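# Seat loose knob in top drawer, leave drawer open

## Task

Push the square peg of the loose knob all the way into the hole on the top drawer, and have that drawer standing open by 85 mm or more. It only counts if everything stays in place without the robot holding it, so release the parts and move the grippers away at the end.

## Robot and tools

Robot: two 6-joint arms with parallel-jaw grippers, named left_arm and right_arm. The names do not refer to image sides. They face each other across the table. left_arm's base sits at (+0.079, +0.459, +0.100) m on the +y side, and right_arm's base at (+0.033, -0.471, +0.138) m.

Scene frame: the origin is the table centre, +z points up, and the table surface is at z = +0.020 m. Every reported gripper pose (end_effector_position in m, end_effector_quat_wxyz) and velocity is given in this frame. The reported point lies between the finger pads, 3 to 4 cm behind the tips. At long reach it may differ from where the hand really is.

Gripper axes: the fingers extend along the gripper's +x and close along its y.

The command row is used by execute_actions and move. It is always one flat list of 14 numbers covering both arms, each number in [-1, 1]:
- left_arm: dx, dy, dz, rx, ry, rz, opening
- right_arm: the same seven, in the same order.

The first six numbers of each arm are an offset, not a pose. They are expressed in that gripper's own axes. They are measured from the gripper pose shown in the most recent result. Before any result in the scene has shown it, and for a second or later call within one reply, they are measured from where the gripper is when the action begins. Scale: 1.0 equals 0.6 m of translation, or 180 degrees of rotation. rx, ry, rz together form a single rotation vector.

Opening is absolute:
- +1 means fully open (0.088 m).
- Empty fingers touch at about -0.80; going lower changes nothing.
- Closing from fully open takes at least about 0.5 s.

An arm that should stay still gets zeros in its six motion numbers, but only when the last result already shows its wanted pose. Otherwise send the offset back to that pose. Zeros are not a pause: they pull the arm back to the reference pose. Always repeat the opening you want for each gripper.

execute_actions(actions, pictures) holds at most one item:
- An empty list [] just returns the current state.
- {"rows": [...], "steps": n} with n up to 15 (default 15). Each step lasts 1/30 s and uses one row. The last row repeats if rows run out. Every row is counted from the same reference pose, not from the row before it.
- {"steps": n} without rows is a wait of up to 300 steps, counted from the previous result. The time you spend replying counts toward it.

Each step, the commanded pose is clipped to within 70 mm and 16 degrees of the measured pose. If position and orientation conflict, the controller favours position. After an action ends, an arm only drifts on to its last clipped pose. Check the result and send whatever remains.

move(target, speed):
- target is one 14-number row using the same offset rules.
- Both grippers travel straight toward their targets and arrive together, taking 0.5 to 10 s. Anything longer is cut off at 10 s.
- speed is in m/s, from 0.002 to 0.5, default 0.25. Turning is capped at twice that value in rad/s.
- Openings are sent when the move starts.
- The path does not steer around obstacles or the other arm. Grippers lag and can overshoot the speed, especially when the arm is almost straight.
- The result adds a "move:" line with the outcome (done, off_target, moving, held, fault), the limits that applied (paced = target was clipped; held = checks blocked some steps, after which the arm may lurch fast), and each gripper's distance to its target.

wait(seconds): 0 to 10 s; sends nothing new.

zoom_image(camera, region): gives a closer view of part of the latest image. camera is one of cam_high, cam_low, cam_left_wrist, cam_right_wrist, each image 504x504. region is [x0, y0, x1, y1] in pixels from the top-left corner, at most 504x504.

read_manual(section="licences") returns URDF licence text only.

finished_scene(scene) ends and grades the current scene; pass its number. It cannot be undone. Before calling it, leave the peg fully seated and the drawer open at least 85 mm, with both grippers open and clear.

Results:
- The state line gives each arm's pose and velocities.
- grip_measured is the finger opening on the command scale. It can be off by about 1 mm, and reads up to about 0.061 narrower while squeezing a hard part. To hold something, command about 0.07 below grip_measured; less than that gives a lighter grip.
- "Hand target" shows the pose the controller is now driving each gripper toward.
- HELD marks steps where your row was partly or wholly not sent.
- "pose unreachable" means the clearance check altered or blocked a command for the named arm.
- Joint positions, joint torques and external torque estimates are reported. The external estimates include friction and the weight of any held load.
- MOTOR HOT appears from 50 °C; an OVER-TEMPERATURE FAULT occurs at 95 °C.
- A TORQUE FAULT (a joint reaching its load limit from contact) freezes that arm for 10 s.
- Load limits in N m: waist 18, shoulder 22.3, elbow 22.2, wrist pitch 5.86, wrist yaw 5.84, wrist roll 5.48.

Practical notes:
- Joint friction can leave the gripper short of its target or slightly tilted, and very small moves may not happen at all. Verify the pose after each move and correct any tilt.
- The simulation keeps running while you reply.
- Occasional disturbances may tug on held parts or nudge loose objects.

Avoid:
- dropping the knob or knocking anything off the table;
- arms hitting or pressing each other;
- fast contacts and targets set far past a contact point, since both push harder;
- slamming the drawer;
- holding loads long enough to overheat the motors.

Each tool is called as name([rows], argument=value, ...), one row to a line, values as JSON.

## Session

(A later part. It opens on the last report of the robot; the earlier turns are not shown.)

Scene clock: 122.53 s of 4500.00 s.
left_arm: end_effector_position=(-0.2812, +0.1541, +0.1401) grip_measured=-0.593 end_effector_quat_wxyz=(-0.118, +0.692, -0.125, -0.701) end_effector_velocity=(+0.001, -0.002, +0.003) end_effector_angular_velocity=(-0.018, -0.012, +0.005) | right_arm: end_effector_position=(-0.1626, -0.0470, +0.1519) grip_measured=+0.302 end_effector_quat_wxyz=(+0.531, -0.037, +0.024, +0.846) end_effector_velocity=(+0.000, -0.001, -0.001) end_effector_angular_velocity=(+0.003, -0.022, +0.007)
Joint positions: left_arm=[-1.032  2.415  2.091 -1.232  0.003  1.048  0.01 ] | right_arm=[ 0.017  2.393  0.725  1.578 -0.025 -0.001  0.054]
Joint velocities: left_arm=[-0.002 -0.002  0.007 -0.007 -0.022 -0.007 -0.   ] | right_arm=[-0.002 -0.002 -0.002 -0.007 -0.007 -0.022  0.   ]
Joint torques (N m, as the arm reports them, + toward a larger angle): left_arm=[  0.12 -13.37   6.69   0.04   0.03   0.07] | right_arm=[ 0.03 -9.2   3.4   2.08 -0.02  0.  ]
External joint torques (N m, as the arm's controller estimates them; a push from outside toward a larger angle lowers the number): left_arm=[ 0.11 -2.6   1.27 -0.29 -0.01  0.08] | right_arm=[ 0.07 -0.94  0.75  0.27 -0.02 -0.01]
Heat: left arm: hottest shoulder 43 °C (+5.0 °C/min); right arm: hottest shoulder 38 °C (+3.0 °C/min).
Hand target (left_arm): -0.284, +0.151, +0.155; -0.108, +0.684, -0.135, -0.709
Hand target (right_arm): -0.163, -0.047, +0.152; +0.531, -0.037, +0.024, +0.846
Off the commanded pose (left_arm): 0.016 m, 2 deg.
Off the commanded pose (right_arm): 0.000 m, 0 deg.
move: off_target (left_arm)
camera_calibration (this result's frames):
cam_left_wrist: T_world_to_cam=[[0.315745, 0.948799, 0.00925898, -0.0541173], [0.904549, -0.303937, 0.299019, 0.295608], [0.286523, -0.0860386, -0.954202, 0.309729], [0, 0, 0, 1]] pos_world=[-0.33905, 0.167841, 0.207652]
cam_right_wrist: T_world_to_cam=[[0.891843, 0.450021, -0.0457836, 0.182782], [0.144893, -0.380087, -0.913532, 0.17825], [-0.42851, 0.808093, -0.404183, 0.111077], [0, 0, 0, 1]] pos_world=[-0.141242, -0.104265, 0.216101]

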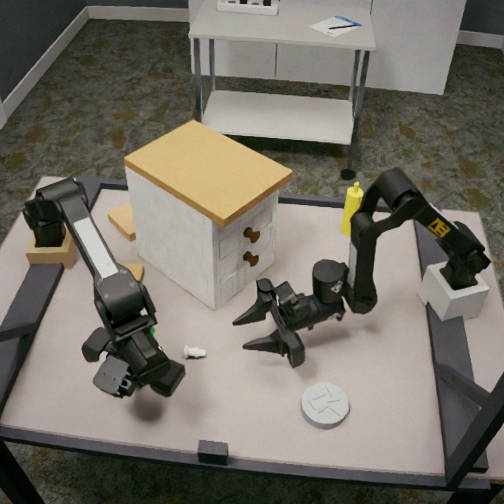

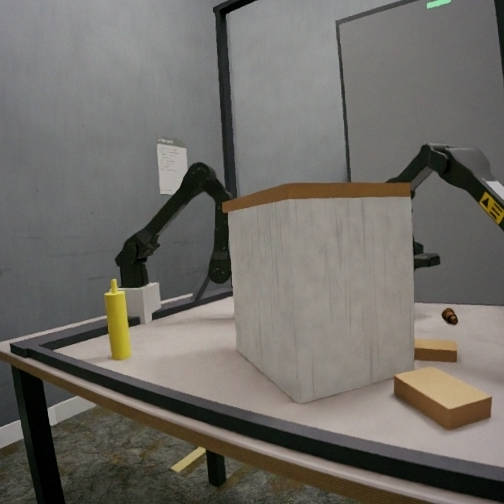

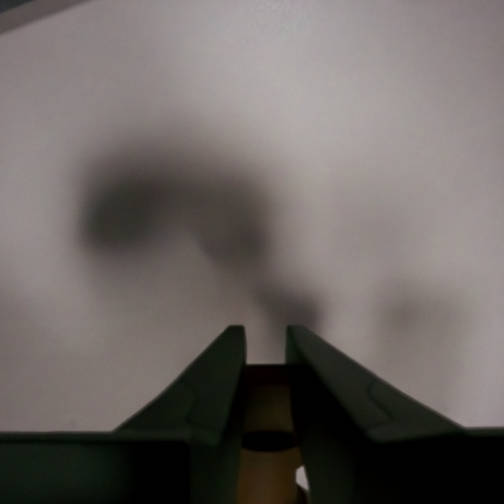

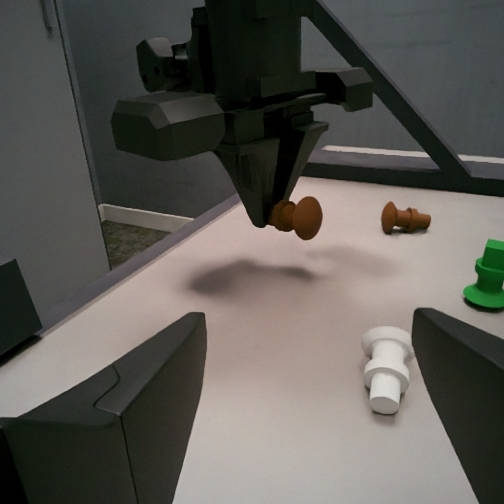

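move(target=[-0.05,0.06,-0.148,0.244,0,0,-0.68,0,0,0,0,0,0,0.3], speed=0.1)

Scene clock: 131.40 s of 4500.00 s.
left_arm: end_effector_position=(-0.2078, +0.0941, +0.1548) grip_measured=-0.593 end_effector_quat_wxyz=(-0.381, +0.601, -0.365, -0.601) end_effector_velocity=(+0.003, +0.003, +0.002) end_effector_angular_velocity=(+0.009, -0.016, -0.025) | right_arm: end_effector_position=(-0.1626, -0.0470, +0.1519) grip_measured=+0.302 end_effector_quat_wxyz=(+0.531, -0.037, +0.024, +0.846) end_effector_velocity=(+0.000, -0.001, -0.001) end_effector_angular_velocity=(-0.004, -0.009, +0.006)
Joint positions: left_arm=[-0.83   2.411  2.142 -1.324  0.003  2.016  0.01 ] | right_arm=[ 0.017  2.393  0.725  1.578 -0.025 -0.001  0.054]
Joint velocities: left_arm=[-0.002 -0.002  0.002 -0.022 -0.007  0.022 -0.   ] | right_arm=[-0.002 -0.002 -0.002 -0.007 -0.007 -0.007 -0.   ]
Joint torques (N m, as the arm reports them, + toward a larger angle): left_arm=[  0.12 -13.17   6.48  -0.08   0.1    0.08] | right_arm=[ 0.03 -9.19  3.45  2.09  0.   -0.01]
External joint torques (N m, as the arm's controller estimates them; a push from outside toward a larger angle lowers the number): left_arm=[ 0.1  -2.58  1.21 -0.28  0.05  0.08] | right_arm=[-0.02 -0.85  0.76  0.26  0.01 -0.02]
Heat: left arm: hottest shoulder 46 °C (+8.0 °C/min); right arm: hottest shoulder 38 °C (+3.0 °C/min).
Hand target (left_arm): -0.209, +0.091, +0.169; -0.369, +0.599, -0.378, -0.603
Hand target (right_arm): -0.163, -0.047, +0.152; +0.531, -0.037, +0.024, +0.846
Off the commanded pose (left_arm): 0.015 m, 2 deg.
Off the commanded pose (right_arm): 0.000 m, 0 deg.
After step 90, 1.70 s passed at rest.
move: off_target (left_arm)
camera_calibration (this result's frames):
cam_left_wrist: T_world_to_cam=[[0.884386, 0.465106, 0.0392084, 0.138505], [0.434035, -0.85038, 0.297434, 0.160501], [0.17168, -0.246028, -0.953937, 0.288729], [0, 0, 0, 1]] pos_world=[-0.241724, 0.143103, 0.22226]
cam_right_wrist: T_world_to_cam=[[0.891843, 0.450021, -0.0457836, 0.182782], [0.144893, -0.380087, -0.913532, 0.17825], [-0.42851, 0.808093, -0.404183, 0.111077], [0, 0, 0, 1]] pos_world=[-0.141242, -0.104265, 0.216101]

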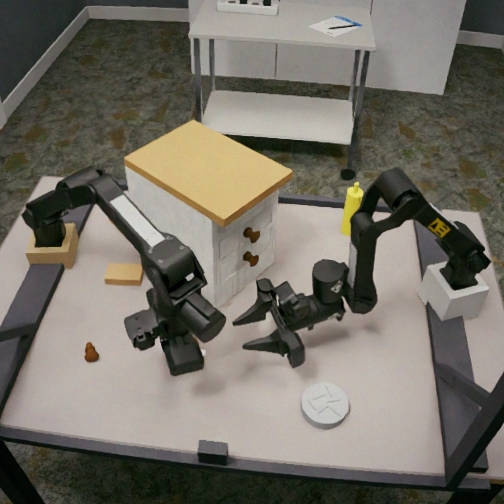

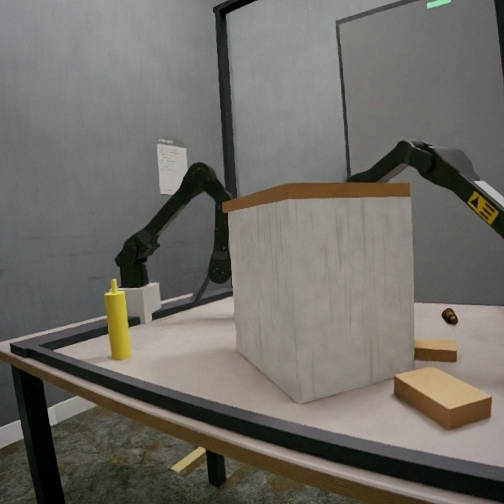

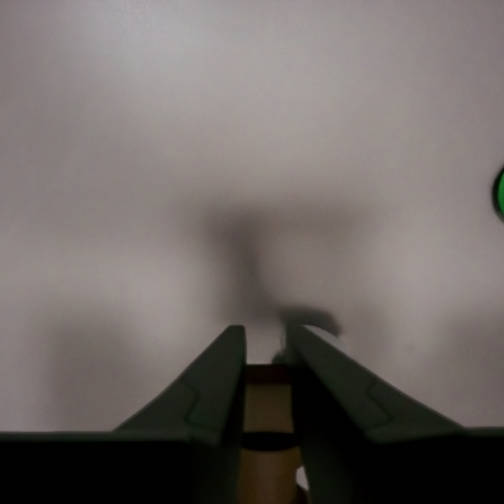

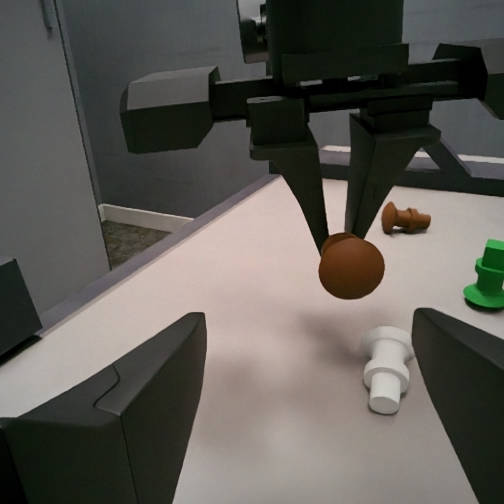

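move(target=[-0.065,0,0,0,0,0,-0.68,0.06,-0.037,0.047,0,-0.028,0,0.3], speed=0.08)

Scene clock: 153.40 s of 4500.00 s.
left_arm: end_effector_position=(-0.2071, +0.0950, +0.1974) grip_measured=-0.593 end_effector_quat_wxyz=(-0.379, +0.600, -0.368, -0.601) end_effector_velocity=(+0.002, +0.002, +0.006) end_effector_angular_velocity=(-0.003, -0.007, +0.005) | right_arm: end_effector_position=(-0.1596, -0.0045, +0.1804) grip_measured=+0.302 end_effector_quat_wxyz=(+0.533, +0.002, -0.002, +0.846) end_effector_velocity=(+0.001, -0.001, -0.000) end_effector_angular_velocity=(-0.004, -0.009, +0.005)
Joint positions: left_arm=[-0.83   2.411  2.312 -1.488  0.003  2.018  0.01 ] | right_arm=[-0.039  2.393  0.876  1.522 -0.079 -0.001  0.054]
Joint velocities: left_arm=[-0.002 -0.007  0.012 -0.022 -0.007 -0.007 -0.   ] | right_arm=[-0.002 -0.007 -0.007 -0.007 -0.007 -0.007 -0.   ]
Joint torques (N m, as the arm reports them, + toward a larger angle): left_arm=[-0.19 -8.88  6.32 -0.09  0.06 -0.04] | right_arm=[-0.26 -8.43  5.28  1.88 -0.17  0.09]
External joint torques (N m, as the arm's controller estimates them; a push from outside toward a larger angle lowers the number): left_arm=[-0.2   1.76  1.04 -0.32  0.   -0.04] | right_arm=[-0.26  0.66  1.87  0.08 -0.17  0.08]
Heat: left arm: hottest shoulder 51 °C (+12.1 °C/min); right arm: hottest shoulder 39 °C (+4.0 °C/min). Fold the left arm in close to its base before you think long.
Hand target (left_arm): -0.208, +0.093, +0.194; -0.381, +0.601, -0.365, -0.601
Hand target (right_arm): -0.159, -0.003, +0.176; +0.532, -0.000, +0.001, +0.847
Off the commanded pose (left_arm): 0.004 m, 0 deg.
Off the commanded pose (right_arm): 0.004 m, 0 deg.
MOTOR HOT: a motor of the left arm reached 50 °C. Now the hottest motor of the left arm, joint 2 (shoulder), reports 51 °C. The temperature limit of the motors' drives, at which the controller stops that arm, is 95 °C. To cool a motor, set the load down, stop pushing, or move to a pose that needs little force.
After step 90, 17.90 s passed at rest.
move: done
camera_calibration (this result's frames):
cam_left_wrist: T_world_to_cam=[[0.885579, 0.463245, 0.0339683, 0.137294], [0.433156, -0.850035, 0.299693, 0.147609], [0.167705, -0.250688, -0.953431, 0.328983], [0, 0, 0, 1]] pos_world=[-0.240694, 0.144344, 0.264762]
cam_right_wrist: T_world_to_cam=[[0.891371, 0.451384, -0.0413459, 0.161401], [0.1083, -0.30066, -0.947563, 0.220659], [-0.440146, 0.840152, -0.316884, 0.0721392], [0, 0, 0, 1]] pos_world=[-0.136014, -0.0671189, 0.238621]

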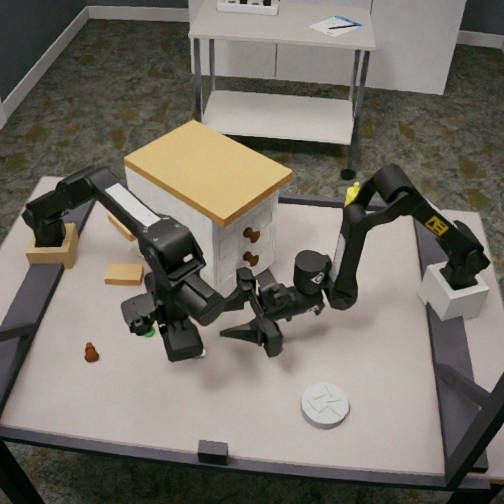

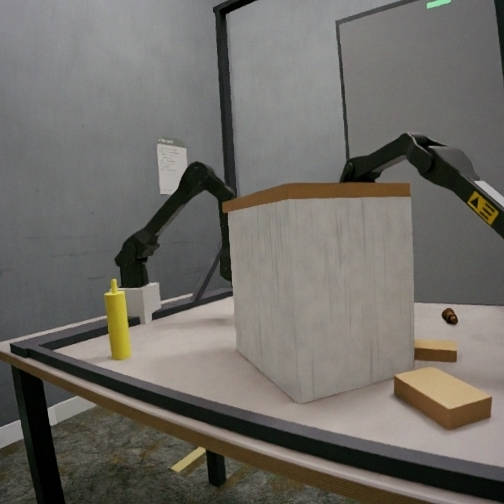

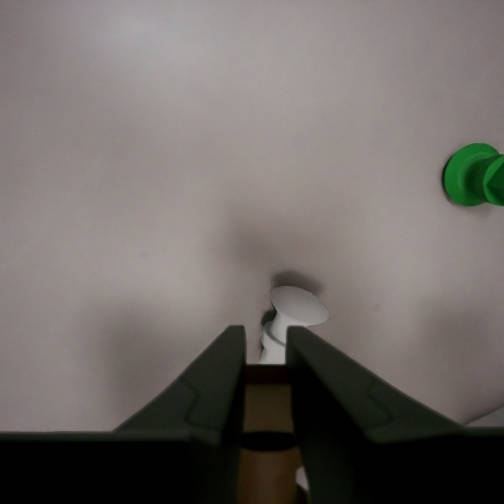

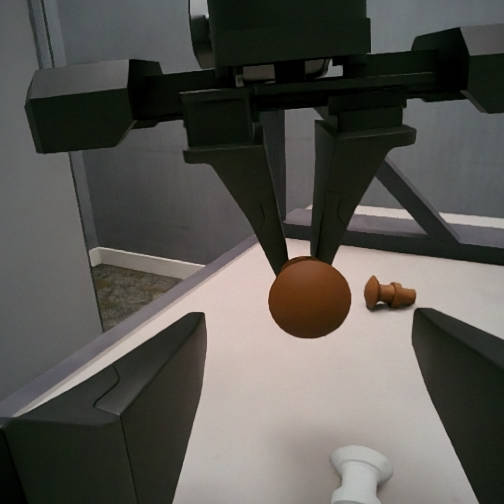

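move(target=[0,0,0,0,0,0,-0.68,0.052,0,0.008,0,-0.002,0,0.3], speed=0.04)

Scene clock: 159.53 s of 4500.00 s.
left_arm: end_effector_position=(-0.2072, +0.0950, +0.1976) grip_measured=-0.593 end_effector_quat_wxyz=(-0.379, +0.600, -0.368, -0.601) end_effector_velocity=(+0.005, +0.007, +0.001) end_effector_angular_velocity=(+0.024, -0.028, +0.005) | right_arm: end_effector_position=(-0.1716, +0.0223, +0.1896) grip_measured=+0.302 end_effector_quat_wxyz=(+0.532, +0.007, -0.006, +0.847) end_effector_velocity=(+0.000, +0.000, -0.005) end_effector_angular_velocity=(-0.008, -0.011, +0.005)
Joint positions: left_arm=[-0.83   2.412  2.314 -1.489  0.003  2.018  0.01 ] | right_arm=[-0.036  2.41   1.005  1.422 -0.078 -0.001  0.054]
Joint velocities: left_arm=[-0.002 -0.002 -0.002 -0.037 -0.007 -0.007 -0.   ] | right_arm=[-0.002  0.007  0.002 -0.007 -0.007 -0.007 -0.   ]
Joint torques (N m, as the arm reports them, + toward a larger angle): left_arm=[ -0.04 -10.75   4.62   0.21   0.1    0.03] | right_arm=[ 0.29 -8.93  6.11  1.89  0.18  0.01]
External joint torques (N m, as the arm's controller estimates them; a push from outside toward a larger angle lowers the number): left_arm=[-0.02 -0.15 -0.62  0.    0.05  0.03] | right_arm=[0.27 0.71 2.15 0.11 0.18 0.  ]
Heat: left arm: hottest shoulder 50 °C (+10.1 °C/min); right arm: hottest shoulder 39 °C (+4.0 °C/min). Fold the left arm in close to its base before you think long.
Hand target (left_arm): -0.207, +0.095, +0.197; -0.379, +0.600, -0.368, -0.601
Hand target (right_arm): -0.173, +0.024, +0.185; +0.533, +0.004, -0.004, +0.846
Off the commanded pose (left_arm): 0.000 m, 0 deg.
Off the commanded pose (right_arm): 0.005 m, 0 deg.
MOTOR HOT: still on. Now the hottest motor of the left arm, joint 2 (shoulder), reports 50 °C; a drive's own limit is 95 °C.
After step 90, 2.00 s passed at rest.
move: done
camera_calibration (this result's frames):
cam_left_wrist: T_world_to_cam=[[0.885579, 0.463245, 0.0339683, 0.13731], [0.433156, -0.850035, 0.299693, 0.147535], [0.167705, -0.250688, -0.953431, 0.329181], [0, 0, 0, 1]] pos_world=[-0.24071, 0.144323, 0.264972]
cam_right_wrist: T_world_to_cam=[[0.889976, 0.454241, -0.0400911, 0.159872], [0.10476, -0.289232, -0.951509, 0.238623], [-0.44381, 0.842621, -0.304996, 0.0443115], [0, 0, 0, 1]] pos_world=[-0.147615, -0.040941, 0.246976]

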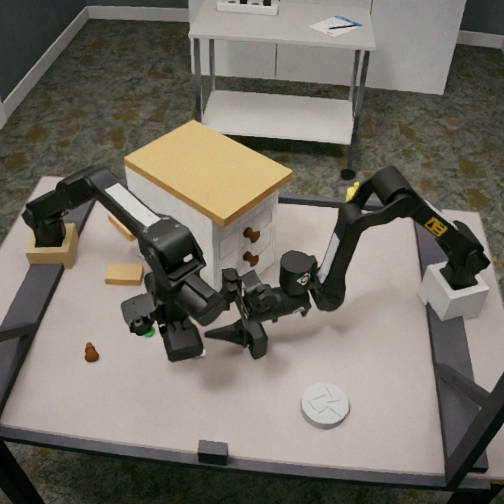

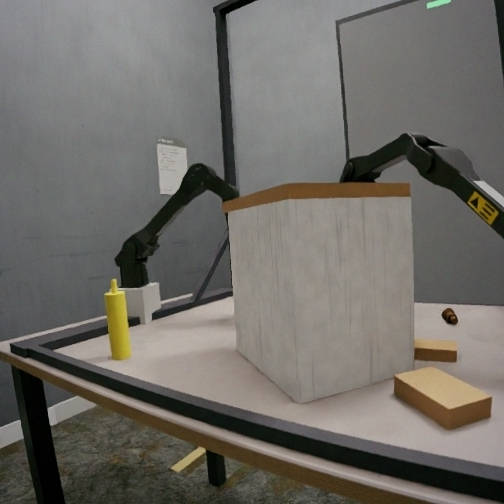

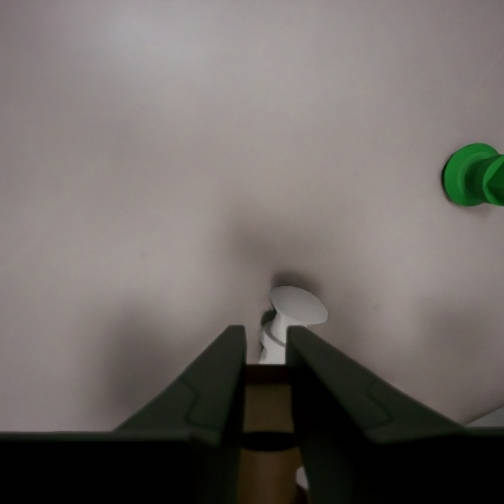

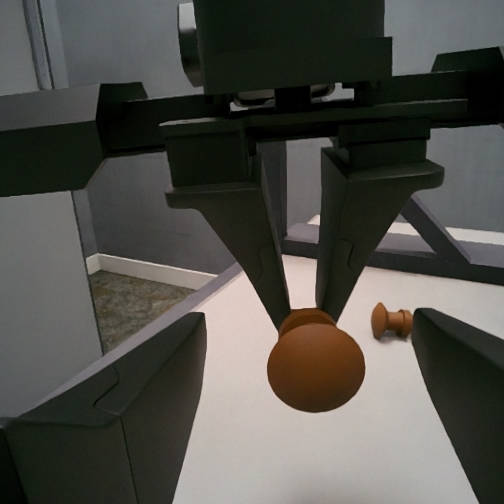

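move(target=[0,0,0,0,0,0,-0.68,0.024,0,-0.012,0,0.002,0,0.3], speed=0.03)

Scene clock: 164.20 s of 4500.00 s.
left_arm: end_effector_position=(-0.2072, +0.0950, +0.1976) grip_measured=-0.593 end_effector_quat_wxyz=(-0.379, +0.600, -0.368, -0.601) end_effector_velocity=(+0.001, +0.002, +0.001) end_effector_angular_velocity=(+0.001, -0.010, +0.005) | right_arm: end_effector_position=(-0.1761, +0.0340, +0.1872) grip_measured=+0.302 end_effector_quat_wxyz=(+0.532, +0.006, -0.005, +0.847) end_effector_velocity=(-0.005, +0.001, +0.001) end_effector_angular_velocity=(-0.001, +0.007, +0.025)
Joint positions: left_arm=[-0.83   2.412  2.314 -1.489  0.003  2.018  0.01 ] | right_arm=[-0.036  2.439  1.066  1.389 -0.078 -0.001  0.054]
Joint velocities: left_arm=[-0.002 -0.002 -0.002 -0.007 -0.007 -0.007 -0.   ] | right_arm=[ 0.002  0.002  0.012 -0.007 -0.022  0.007 -0.   ]
Joint torques (N m, as the arm reports them, + toward a larger angle): left_arm=[  0.08 -10.83   4.8    0.09   0.07   0.03] | right_arm=[ 0.27 -9.31  6.13  1.87  0.08 -0.03]
External joint torques (N m, as the arm's controller estimates them; a push from outside toward a larger angle lowers the number): left_arm=[ 0.08 -0.27 -0.42 -0.12  0.01  0.03] | right_arm=[ 0.18  0.64  2.    0.09  0.09 -0.04]
Heat: left arm: hottest shoulder 50 °C (+10.1 °C/min); right arm: hottest shoulder 40 °C (+4.0 °C/min). Fold the left arm in close to its base before you think long.
Hand target (left_arm): -0.207, +0.095, +0.198; -0.379, +0.600, -0.368, -0.601
Hand target (right_arm): -0.178, +0.035, +0.183; +0.532, +0.004, -0.004, +0.847
Off the commanded pose (left_arm): 0.000 m, 0 deg.
Off the commanded pose (right_arm): 0.005 m, 0 deg.
MOTOR HOT: still on. Now the hottest motor of the left arm, joint 2 (shoulder), reports 50 °C; a drive's own limit is 95 °C.
After step 90, 0.83 s passed at rest.
move: done
camera_calibration (this result's frames):
cam_left_wrist: T_world_to_cam=[[0.885579, 0.463245, 0.0339683, 0.13731], [0.433156, -0.850035, 0.299693, 0.147535], [0.167705, -0.250688, -0.953431, 0.329181], [0, 0, 0, 1]] pos_world=[-0.24071, 0.144323, 0.264972]
cam_right_wrist: T_world_to_cam=[[0.890155, 0.453887, -0.0401356, 0.158509], [0.104776, -0.289613, -0.951392, 0.240146], [-0.443448, 0.842681, -0.305356, 0.0317872], [0, 0, 0, 1]] pos_world=[-0.152163, -0.0291823, 0.244542]

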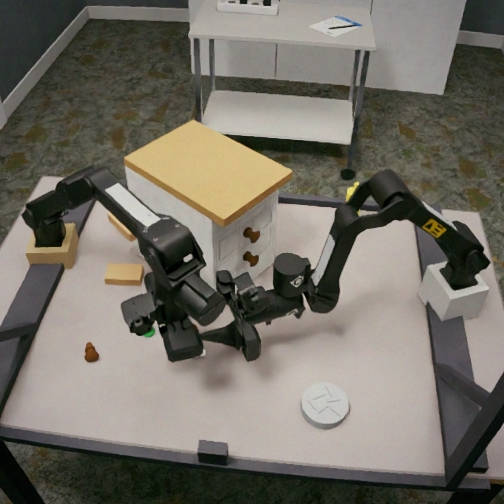

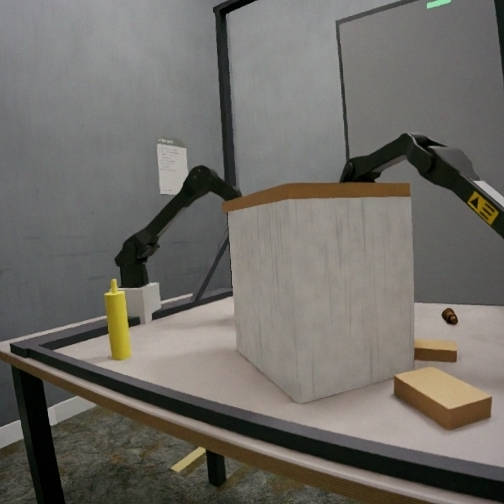

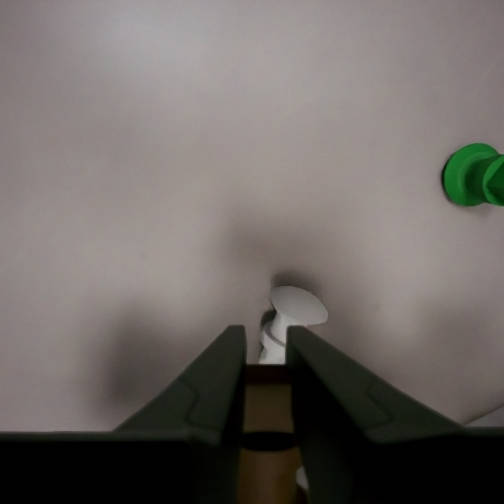

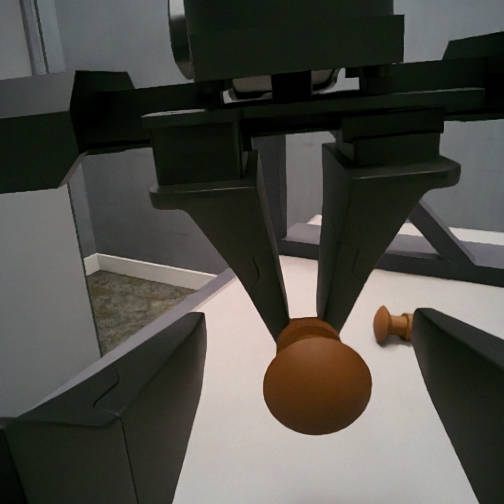

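move(target=[0,0,0,0,0,0,-0.68,0.003,0,-0.004,0,0.002,0,-0.36], speed=0.03)

Scene clock: 172.93 s of 4500.00 s.
left_arm: end_effector_position=(-0.2072, +0.0950, +0.1976) grip_measured=-0.593 end_effector_quat_wxyz=(-0.379, +0.600, -0.368, -0.601) end_effector_velocity=(+0.001, +0.002, +0.001) end_effector_angular_velocity=(+0.001, -0.010, +0.005) | right_arm: end_effector_position=(-0.1762, +0.0342, +0.1858) grip_measured=-0.356 end_effector_quat_wxyz=(+0.532, +0.004, -0.004, +0.847) end_effector_velocity=(+0.003, -0.000, -0.003) end_effector_angular_velocity=(-0.017, -0.015, -0.000)
Joint positions: left_arm=[-0.83   2.412  2.314 -1.489  0.003  2.018  0.01 ] | right_arm=[-0.036  2.44   1.067  1.383 -0.078 -0.001  0.022]
Joint velocities: left_arm=[-0.002 -0.002 -0.002 -0.007 -0.007 -0.007 -0.   ] | right_arm=[-0.007 -0.007 -0.007 -0.022 -0.007 -0.007 -0.001]
Joint torques (N m, as the arm reports them, + toward a larger angle): left_arm=[  0.07 -10.8    4.91   0.12   0.03   0.02] | right_arm=[  0.04 -10.34   6.04   1.86   0.    -0.03]
External joint torques (N m, as the arm's controller estimates them; a push from outside toward a larger angle lowers the number): left_arm=[-0.01 -0.16 -0.38 -0.11 -0.02  0.01] | right_arm=[ 0.12 -0.32  1.89  0.07 -0.01 -0.04]
Heat: left arm: hottest shoulder 50 °C (+8.1 °C/min); right arm: hottest shoulder 40 °C (+3.0 °C/min). Fold the left arm in close to its base before you think long.
Hand target (left_arm): -0.207, +0.095, +0.198; -0.379, +0.600, -0.368, -0.601
Hand target (right_arm): -0.177, +0.036, +0.185; +0.532, +0.004, -0.004, +0.847
Off the commanded pose (left_arm): 0.000 m, 0 deg.
Off the commanded pose (right_arm): 0.002 m, 0 deg.
MOTOR HOT: still on. Now the hottest motor of the left arm, joint 2 (shoulder), reports 50 °C; a drive's own limit is 95 °C.
After step 90, 5.03 s passed at rest.
move: done
camera_calibration (this result's frames):
cam_left_wrist: T_world_to_cam=[[0.885579, 0.463245, 0.0339683, 0.13731], [0.433156, -0.850035, 0.299693, 0.147535], [0.167705, -0.250688, -0.953431, 0.329181], [0, 0, 0, 1]] pos_world=[-0.24071, 0.144323, 0.264972]
cam_right_wrist: T_world_to_cam=[[0.890239, 0.453671, -0.0407053, 0.158559], [0.106751, -0.29468, -0.949615, 0.239117], [-0.442808, 0.841039, -0.310766, 0.0323243], [0, 0, 0, 1]] pos_world=[-0.152368, -0.0286568, 0.243569]

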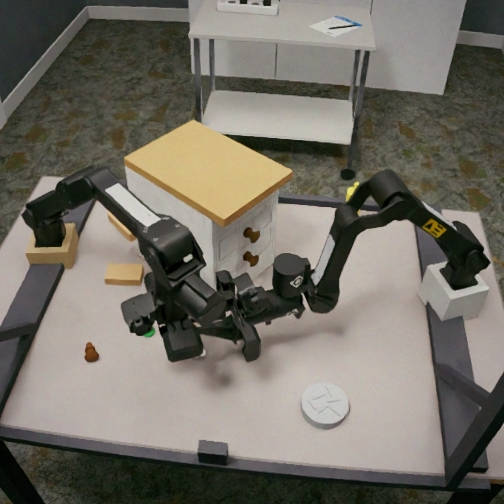

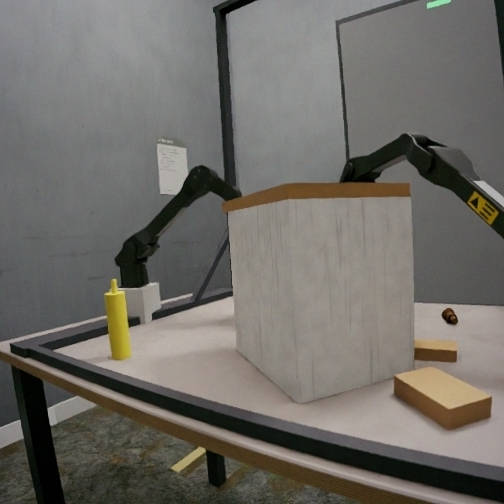

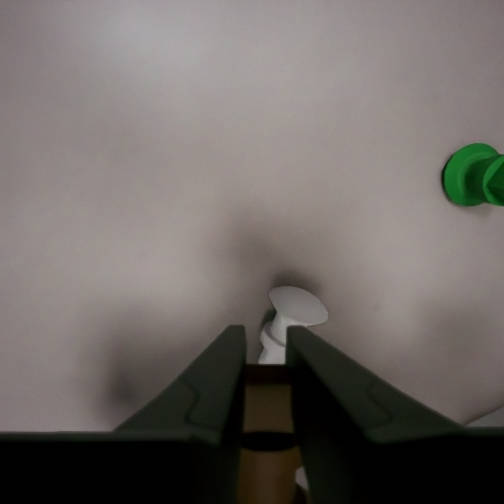

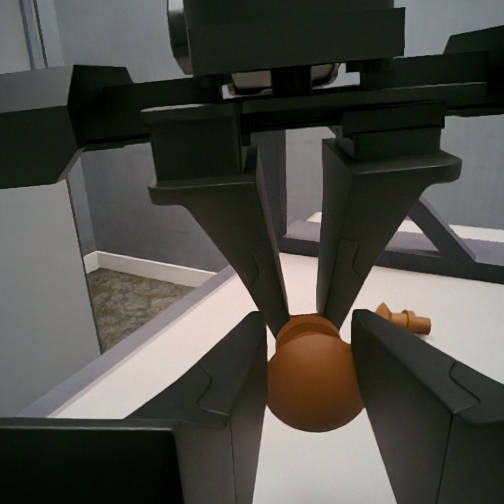

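execute_actions([
  {"rows":[[0,0,0,0,0,0,-0.68,0,0,0,0,0,0,-0.45]],"steps":15},
])

Scene clock: 177.33 s of 4500.00 s.
left_arm: end_effector_position=(-0.2073, +0.0951, +0.1976) grip_measured=-0.593 end_effector_quat_wxyz=(-0.379, +0.600, -0.368, -0.601) end_effector_velocity=(-0.001, +0.003, +0.003) end_effector_angular_velocity=(+0.007, +0.004, -0.010) | right_arm: end_effector_position=(-0.1752, +0.0346, +0.1858) grip_measured=-0.446 end_effector_quat_wxyz=(+0.533, +0.004, -0.004, +0.846) end_effector_velocity=(-0.000, +0.001, +0.000) end_effector_angular_velocity=(+0.001, -0.008, +0.005)
Joint positions: left_arm=[-0.83   2.412  2.314 -1.489  0.003  2.018  0.01 ] | right_arm=[-0.038  2.44   1.067  1.383 -0.078 -0.001  0.017]
Joint velocities: left_arm=[-0.002 -0.007 -0.002 -0.007  0.007  0.007 -0.   ] | right_arm=[-0.002 -0.002  0.002 -0.007 -0.007 -0.007 -0.001]
Joint torques (N m, as the arm reports them, + toward a larger angle): left_arm=[  0.01 -10.63   4.79   0.08   0.06   0.02] | right_arm=[  0.13 -11.11   5.09   2.07  -0.01  -0.01]
External joint torques (N m, as the arm's controller estimates them; a push from outside toward a larger angle lowers the number): left_arm=[ 0.02  0.1  -0.52 -0.14  0.    0.01] | right_arm=[ 0.11 -1.06  0.88  0.28 -0.01 -0.02]
Heat: left arm: hottest shoulder 50 °C (+8.0 °C/min); right arm: hottest shoulder 40 °C (+3.0 °C/min). Fold the left arm in close to its base before you think long.
Hand target (left_arm): -0.207, +0.095, +0.198; -0.379, +0.600, -0.368, -0.601
Hand target (right_arm): -0.176, +0.034, +0.186; +0.532, +0.004, -0.004, +0.847
Off the commanded pose (left_arm): 0.000 m, 0 deg.
Off the commanded pose (right_arm): 0.001 m, 0 deg.
MOTOR HOT: still on. Now the hottest motor of the left arm, joint 2 (shoulder), reports 50 °C; a drive's own limit is 95 °C.
Steps of this call (steps 1 to 90: nothing new was sent; then 0.90 s passed at rest; steps 91 to 105: all 15 steps of this action). Readings (end_effector_position):
91: left_arm (-0.2072, +0.0950, +0.1976) | right_arm (-0.1762, +0.0342, +0.1858)
92: left_arm (-0.2072, +0.0950, +0.1976) | right_arm (-0.1760, +0.0343, +0.1858)
94: left_arm (-0.2072, +0.0950, +0.1976) | right_arm (-0.1756, +0.0345, +0.1858)
98: left_arm (-0.2072, +0.0950, +0.1976) | right_arm (-0.1752, +0.0346, +0.1858)
105: the state above
camera_calibration (this result's frames):
cam_left_wrist: T_world_to_cam=[[0.885756, 0.462907, 0.0339683, 0.137451], [0.432832, -0.8502, 0.299693, 0.147636], [0.16761, -0.250752, -0.953431, 0.329218], [0, 0, 0, 1]] pos_world=[-0.24083, 0.144445, 0.264972]
cam_right_wrist: T_world_to_cam=[[0.891103, 0.451972, -0.0407053, 0.157731], [0.106188, -0.294883, -0.949615, 0.23904], [-0.441203, 0.841882, -0.310766, 0.032668], [0, 0, 0, 1]] pos_world=[-0.151525, -0.0283037, 0.243569]

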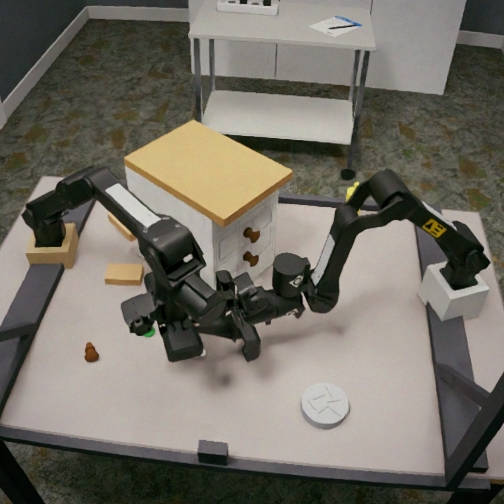

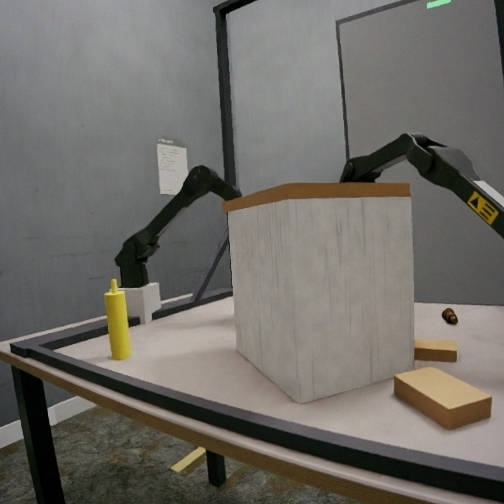

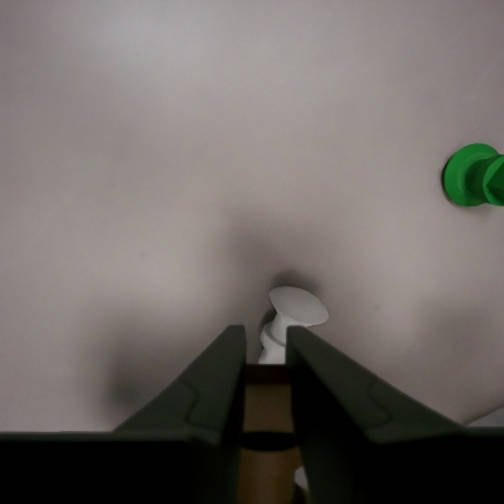

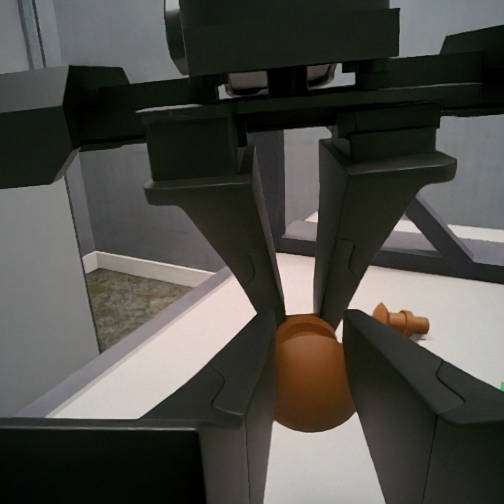

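move(target=[0,0,0,0,0,0,-0.68,0.004,0,-0.02,0,0.003,0,0.2], speed=0.03)

Scene clock: 182.27 s of 4500.00 s.
left_arm: end_effector_position=(-0.2073, +0.0951, +0.1976) grip_measured=-0.593 end_effector_quat_wxyz=(-0.379, +0.600, -0.368, -0.601) end_effector_velocity=(-0.002, +0.001, -0.001) end_effector_angular_velocity=(-0.007, -0.005, +0.015) | right_arm: end_effector_position=(-0.1756, +0.0355, +0.1777) grip_measured=+0.197 end_effector_quat_wxyz=(+0.533, +0.001, -0.002, +0.846) end_effector_velocity=(-0.002, +0.001, +0.002) end_effector_angular_velocity=(+0.012, -0.019, +0.019)
Joint positions: left_arm=[-0.83   2.412  2.314 -1.489  0.003  2.018  0.01 ] | right_arm=[-0.038  2.464  1.078  1.39  -0.078 -0.001  0.049]
Joint velocities: left_arm=[-0.007 -0.002 -0.007  0.007 -0.007 -0.022 -0.   ] | right_arm=[-0.002 -0.002  0.007 -0.007 -0.022 -0.022  0.   ]
Joint torques (N m, as the arm reports them, + toward a larger angle): left_arm=[  0.08 -10.71   4.79   0.15   0.04   0.  ] | right_arm=[ 0.05 -9.29  6.05  2.12  0.01 -0.02]
External joint torques (N m, as the arm's controller estimates them; a push from outside toward a larger angle lowers the number): left_arm=[ 0.17 -0.19 -0.43 -0.08 -0.02  0.  ] | right_arm=[ 0.04  0.83  1.93  0.32  0.01 -0.03]
Heat: left arm: hottest shoulder 50 °C (+7.0 °C/min); right arm: hottest shoulder 41 °C (+3.0 °C/min). Fold the left arm in close to its base before you think long.
Hand target (left_arm): -0.207, +0.095, +0.198; -0.379, +0.600, -0.368, -0.601
Hand target (right_arm): -0.176, +0.037, +0.174; +0.533, +0.000, -0.001, +0.846
Off the commanded pose (left_arm): 0.000 m, 0 deg.
Off the commanded pose (right_arm): 0.004 m, 0 deg.
MOTOR HOT: still on. Now the hottest motor of the left arm, joint 2 (shoulder), reports 50 °C; a drive's own limit is 95 °C.
After step 90, 1.17 s passed at rest.
move: done
camera_calibration (this result's frames):
cam_left_wrist: T_world_to_cam=[[0.885756, 0.462907, 0.0339683, 0.137451], [0.432832, -0.8502, 0.299693, 0.147636], [0.16761, -0.250752, -0.953431, 0.329218], [0, 0, 0, 1]] pos_world=[-0.24083, 0.144445, 0.264972]
cam_right_wrist: T_world_to_cam=[[0.89121, 0.451695, -0.041425, 0.157463], [0.108672, -0.301293, -0.947319, 0.231882], [-0.44038, 0.839758, -0.317603, 0.0306888], [0, 0, 0, 1]] pos_world=[-0.152018, -0.027032, 0.235936]

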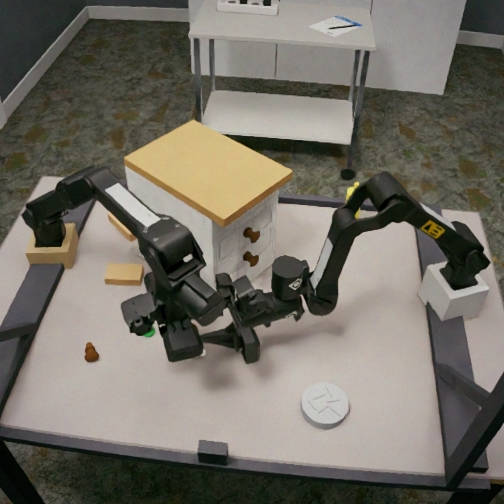

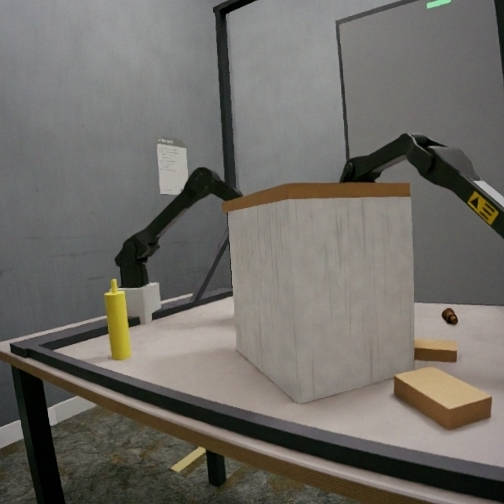

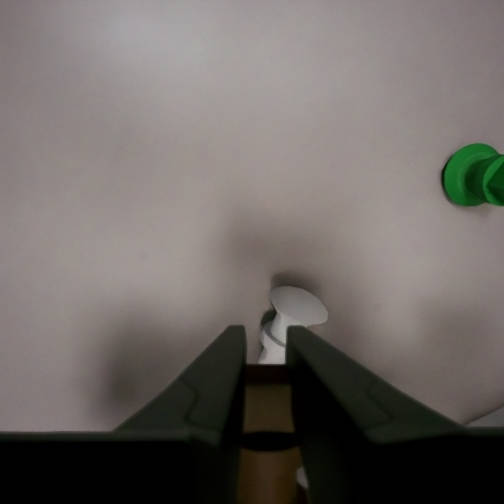

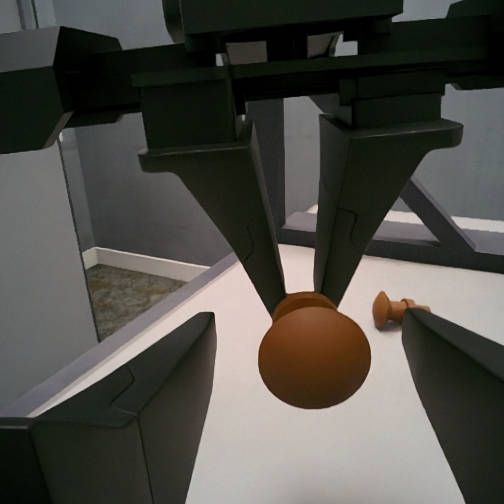

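move(target=[0,0,0,0,0,0,-0.68,0.024,0,-0.024,0,0.002,0,0.2], speed=0.03)

Scene clock: 190.13 s of 4500.00 s.
left_arm: end_effector_position=(-0.2073, +0.0951, +0.1976) grip_measured=-0.593 end_effector_quat_wxyz=(-0.379, +0.600, -0.368, -0.601) end_effector_velocity=(+0.001, +0.002, +0.001) end_effector_angular_velocity=(+0.001, -0.010, -0.010) | right_arm: end_effector_position=(-0.1802, +0.0473, +0.1682) grip_measured=+0.198 end_effector_quat_wxyz=(+0.533, +0.001, -0.001, +0.846) end_effector_velocity=(-0.001, +0.002, -0.002) end_effector_angular_velocity=(-0.015, +0.002, +0.005)
Joint positions: left_arm=[-0.83   2.412  2.314 -1.489  0.003  2.018  0.01 ] | right_arm=[-0.038  2.518  1.15   1.372 -0.078 -0.001  0.049]
Joint velocities: left_arm=[-0.002 -0.002 -0.002 -0.007 -0.007  0.007  0.   ] | right_arm=[-0.002  0.002  0.012 -0.022 -0.007  0.007 -0.   ]
Joint torques (N m, as the arm reports them, + toward a larger angle): left_arm=[ -0.09 -10.75   4.59   0.12   0.03   0.  ] | right_arm=[ 0.26 -9.69  6.36  1.91  0.08 -0.03]
External joint torques (N m, as the arm's controller estimates them; a push from outside toward a larger angle lowers the number): left_arm=[-0.09 -0.19 -0.65 -0.11 -0.03  0.  ] | right_arm=[ 0.2   0.71  2.18  0.14  0.08 -0.04]
Heat: left arm: hottest shoulder 50 °C (+4.0 °C/min); right arm: hottest shoulder 41 °C (+3.0 °C/min). Fold the left arm in close to its base before you think long.
Hand target (left_arm): -0.207, +0.095, +0.198; -0.379, +0.600, -0.368, -0.601
Hand target (right_arm): -0.182, +0.048, +0.163; +0.533, -0.001, +0.000, +0.846
Off the commanded pose (left_arm): 0.000 m, 0 deg.
Off the commanded pose (right_arm): 0.005 m, 0 deg.
MOTOR HOT: still on. Now the hottest motor of the left arm, joint 2 (shoulder), reports 50 °C; a drive's own limit is 95 °C.
After step 90, 3.90 s passed at rest.
move: done
camera_calibration (this result's frames):
cam_left_wrist: T_world_to_cam=[[0.885756, 0.462907, 0.0339683, 0.137451], [0.432832, -0.8502, 0.299693, 0.147636], [0.16761, -0.250752, -0.953431, 0.329218], [0, 0, 0, 1]] pos_world=[-0.24083, 0.144445, 0.264972]
cam_right_wrist: T_world_to_cam=[[0.891216, 0.45168, -0.0414628, 0.15582], [0.108803, -0.30163, -0.947196, 0.226985], [-0.440336, 0.839645, -0.317962, 0.015785], [0, 0, 0, 1]] pos_world=[-0.156615, -0.0151687, 0.226479]

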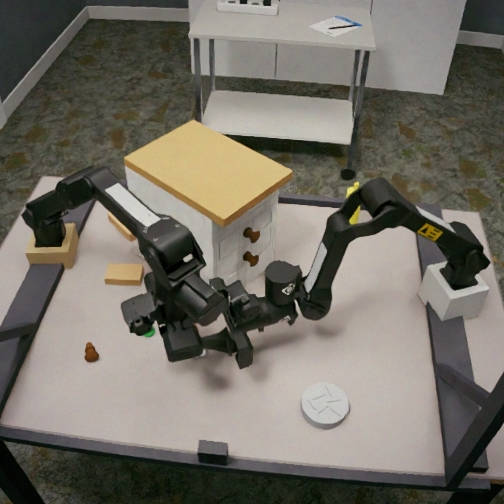

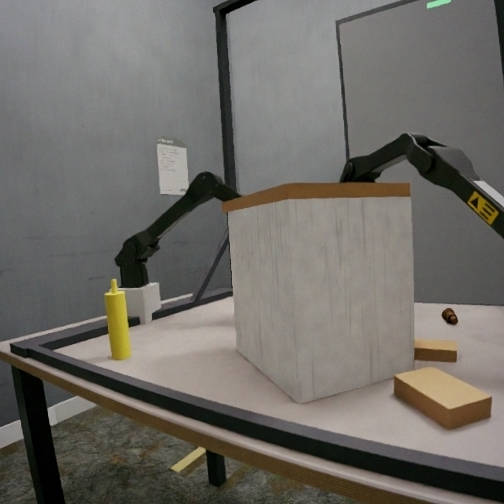

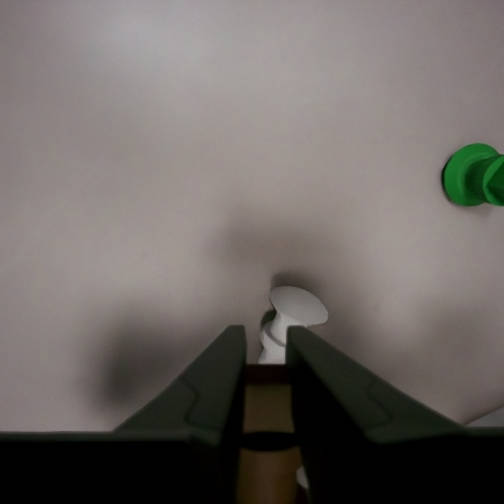

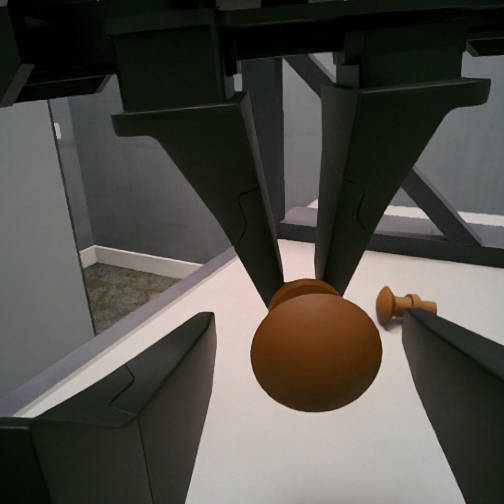

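move(target=[0,0,0,0,0,0,-0.68,0,-0.002,0,0,0,0,-0.36], speed=0.03)

Scene clock: 193.10 s of 4500.00 s.
left_arm: end_effector_position=(-0.2074, +0.0952, +0.1976) grip_measured=-0.593 end_effector_quat_wxyz=(-0.379, +0.600, -0.368, -0.601) end_effector_velocity=(+0.003, +0.000, +0.000) end_effector_angular_velocity=(-0.008, -0.022, +0.005) | right_arm: end_effector_position=(-0.1803, +0.0476, +0.1682) grip_measured=-0.329 end_effector_quat_wxyz=(+0.533, +0.001, -0.002, +0.846) end_effector_velocity=(+0.000, -0.000, -0.004) end_effector_angular_velocity=(-0.011, -0.028, +0.005)
Joint positions: left_arm=[-0.83   2.412  2.314 -1.489  0.003  2.018  0.01 ] | right_arm=[-0.038  2.519  1.151  1.371 -0.078 -0.001  0.023]
Joint velocities: left_arm=[-0.002 -0.002 -0.002 -0.007 -0.022 -0.007  0.   ] | right_arm=[-0.002 -0.002 -0.002 -0.022 -0.007 -0.022 -0.   ]
Joint torques (N m, as the arm reports them, + toward a larger angle): left_arm=[  0.01 -10.81   4.75   0.13   0.06  -0.01] | right_arm=[ -0.18 -11.62   4.95   2.07  -0.09  -0.01]
External joint torques (N m, as the arm's controller estimates them; a push from outside toward a larger angle lowers the number): left_arm=[ 0.   -0.25 -0.48 -0.09  0.   -0.01] | right_arm=[-0.18 -1.39  0.88  0.33 -0.09 -0.02]
Heat: left arm: hottest shoulder 50 °C (+3.0 °C/min); right arm: hottest shoulder 41 °C (+3.0 °C/min). Fold the left arm in close to its base before you think long.
Hand target (left_arm): -0.207, +0.095, +0.198; -0.379, +0.600, -0.368, -0.601
Hand target (right_arm): -0.179, +0.048, +0.168; +0.533, +0.001, -0.001, +0.846
Off the commanded pose (left_arm): 0.000 m, 0 deg.
Off the commanded pose (right_arm): 0.001 m, 0 deg.
MOTOR HOT: still on. Now the hottest motor of the left arm, joint 2 (shoulder), reports 50 °C; a drive's own limit is 95 °C.
move: done
camera_calibration (this result's frames):
cam_left_wrist: T_world_to_cam=[[0.885932, 0.462569, 0.0339683, 0.137593], [0.432508, -0.850366, 0.299693, 0.147738], [0.167514, -0.250816, -0.953431, 0.329255], [0, 0, 0, 1]] pos_world=[-0.24095, 0.144567, 0.264972]
cam_right_wrist: T_world_to_cam=[[0.89121, 0.451695, -0.041425, 0.155783], [0.108672, -0.301293, -0.947319, 0.227062], [-0.44038, 0.839758, -0.317603, 0.0154377], [0, 0, 0, 1]] pos_world=[-0.156712, -0.014918, 0.226456]

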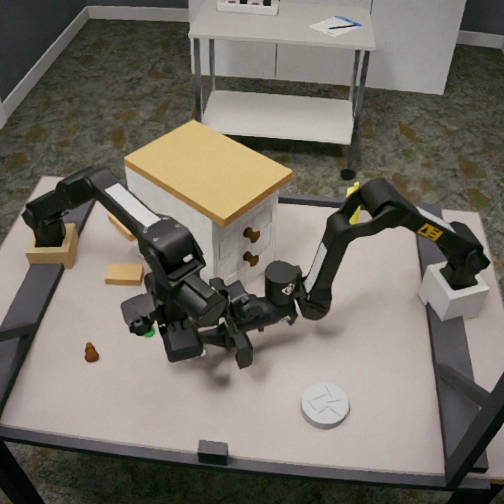

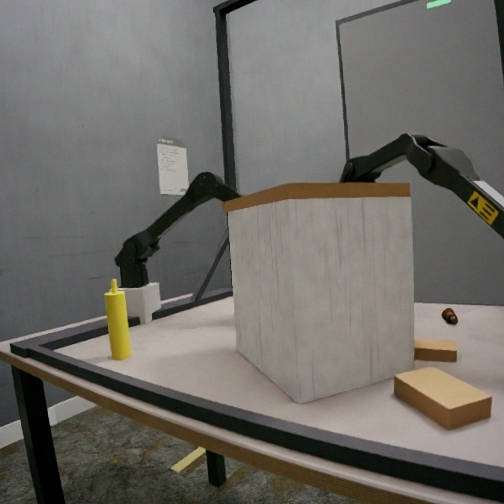

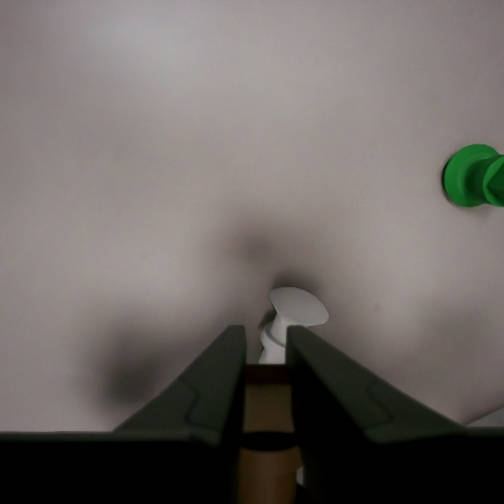

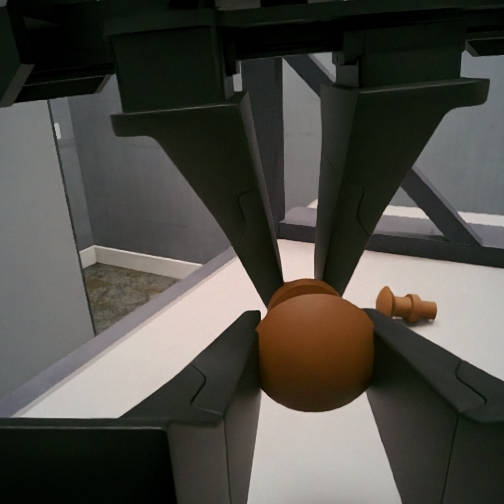

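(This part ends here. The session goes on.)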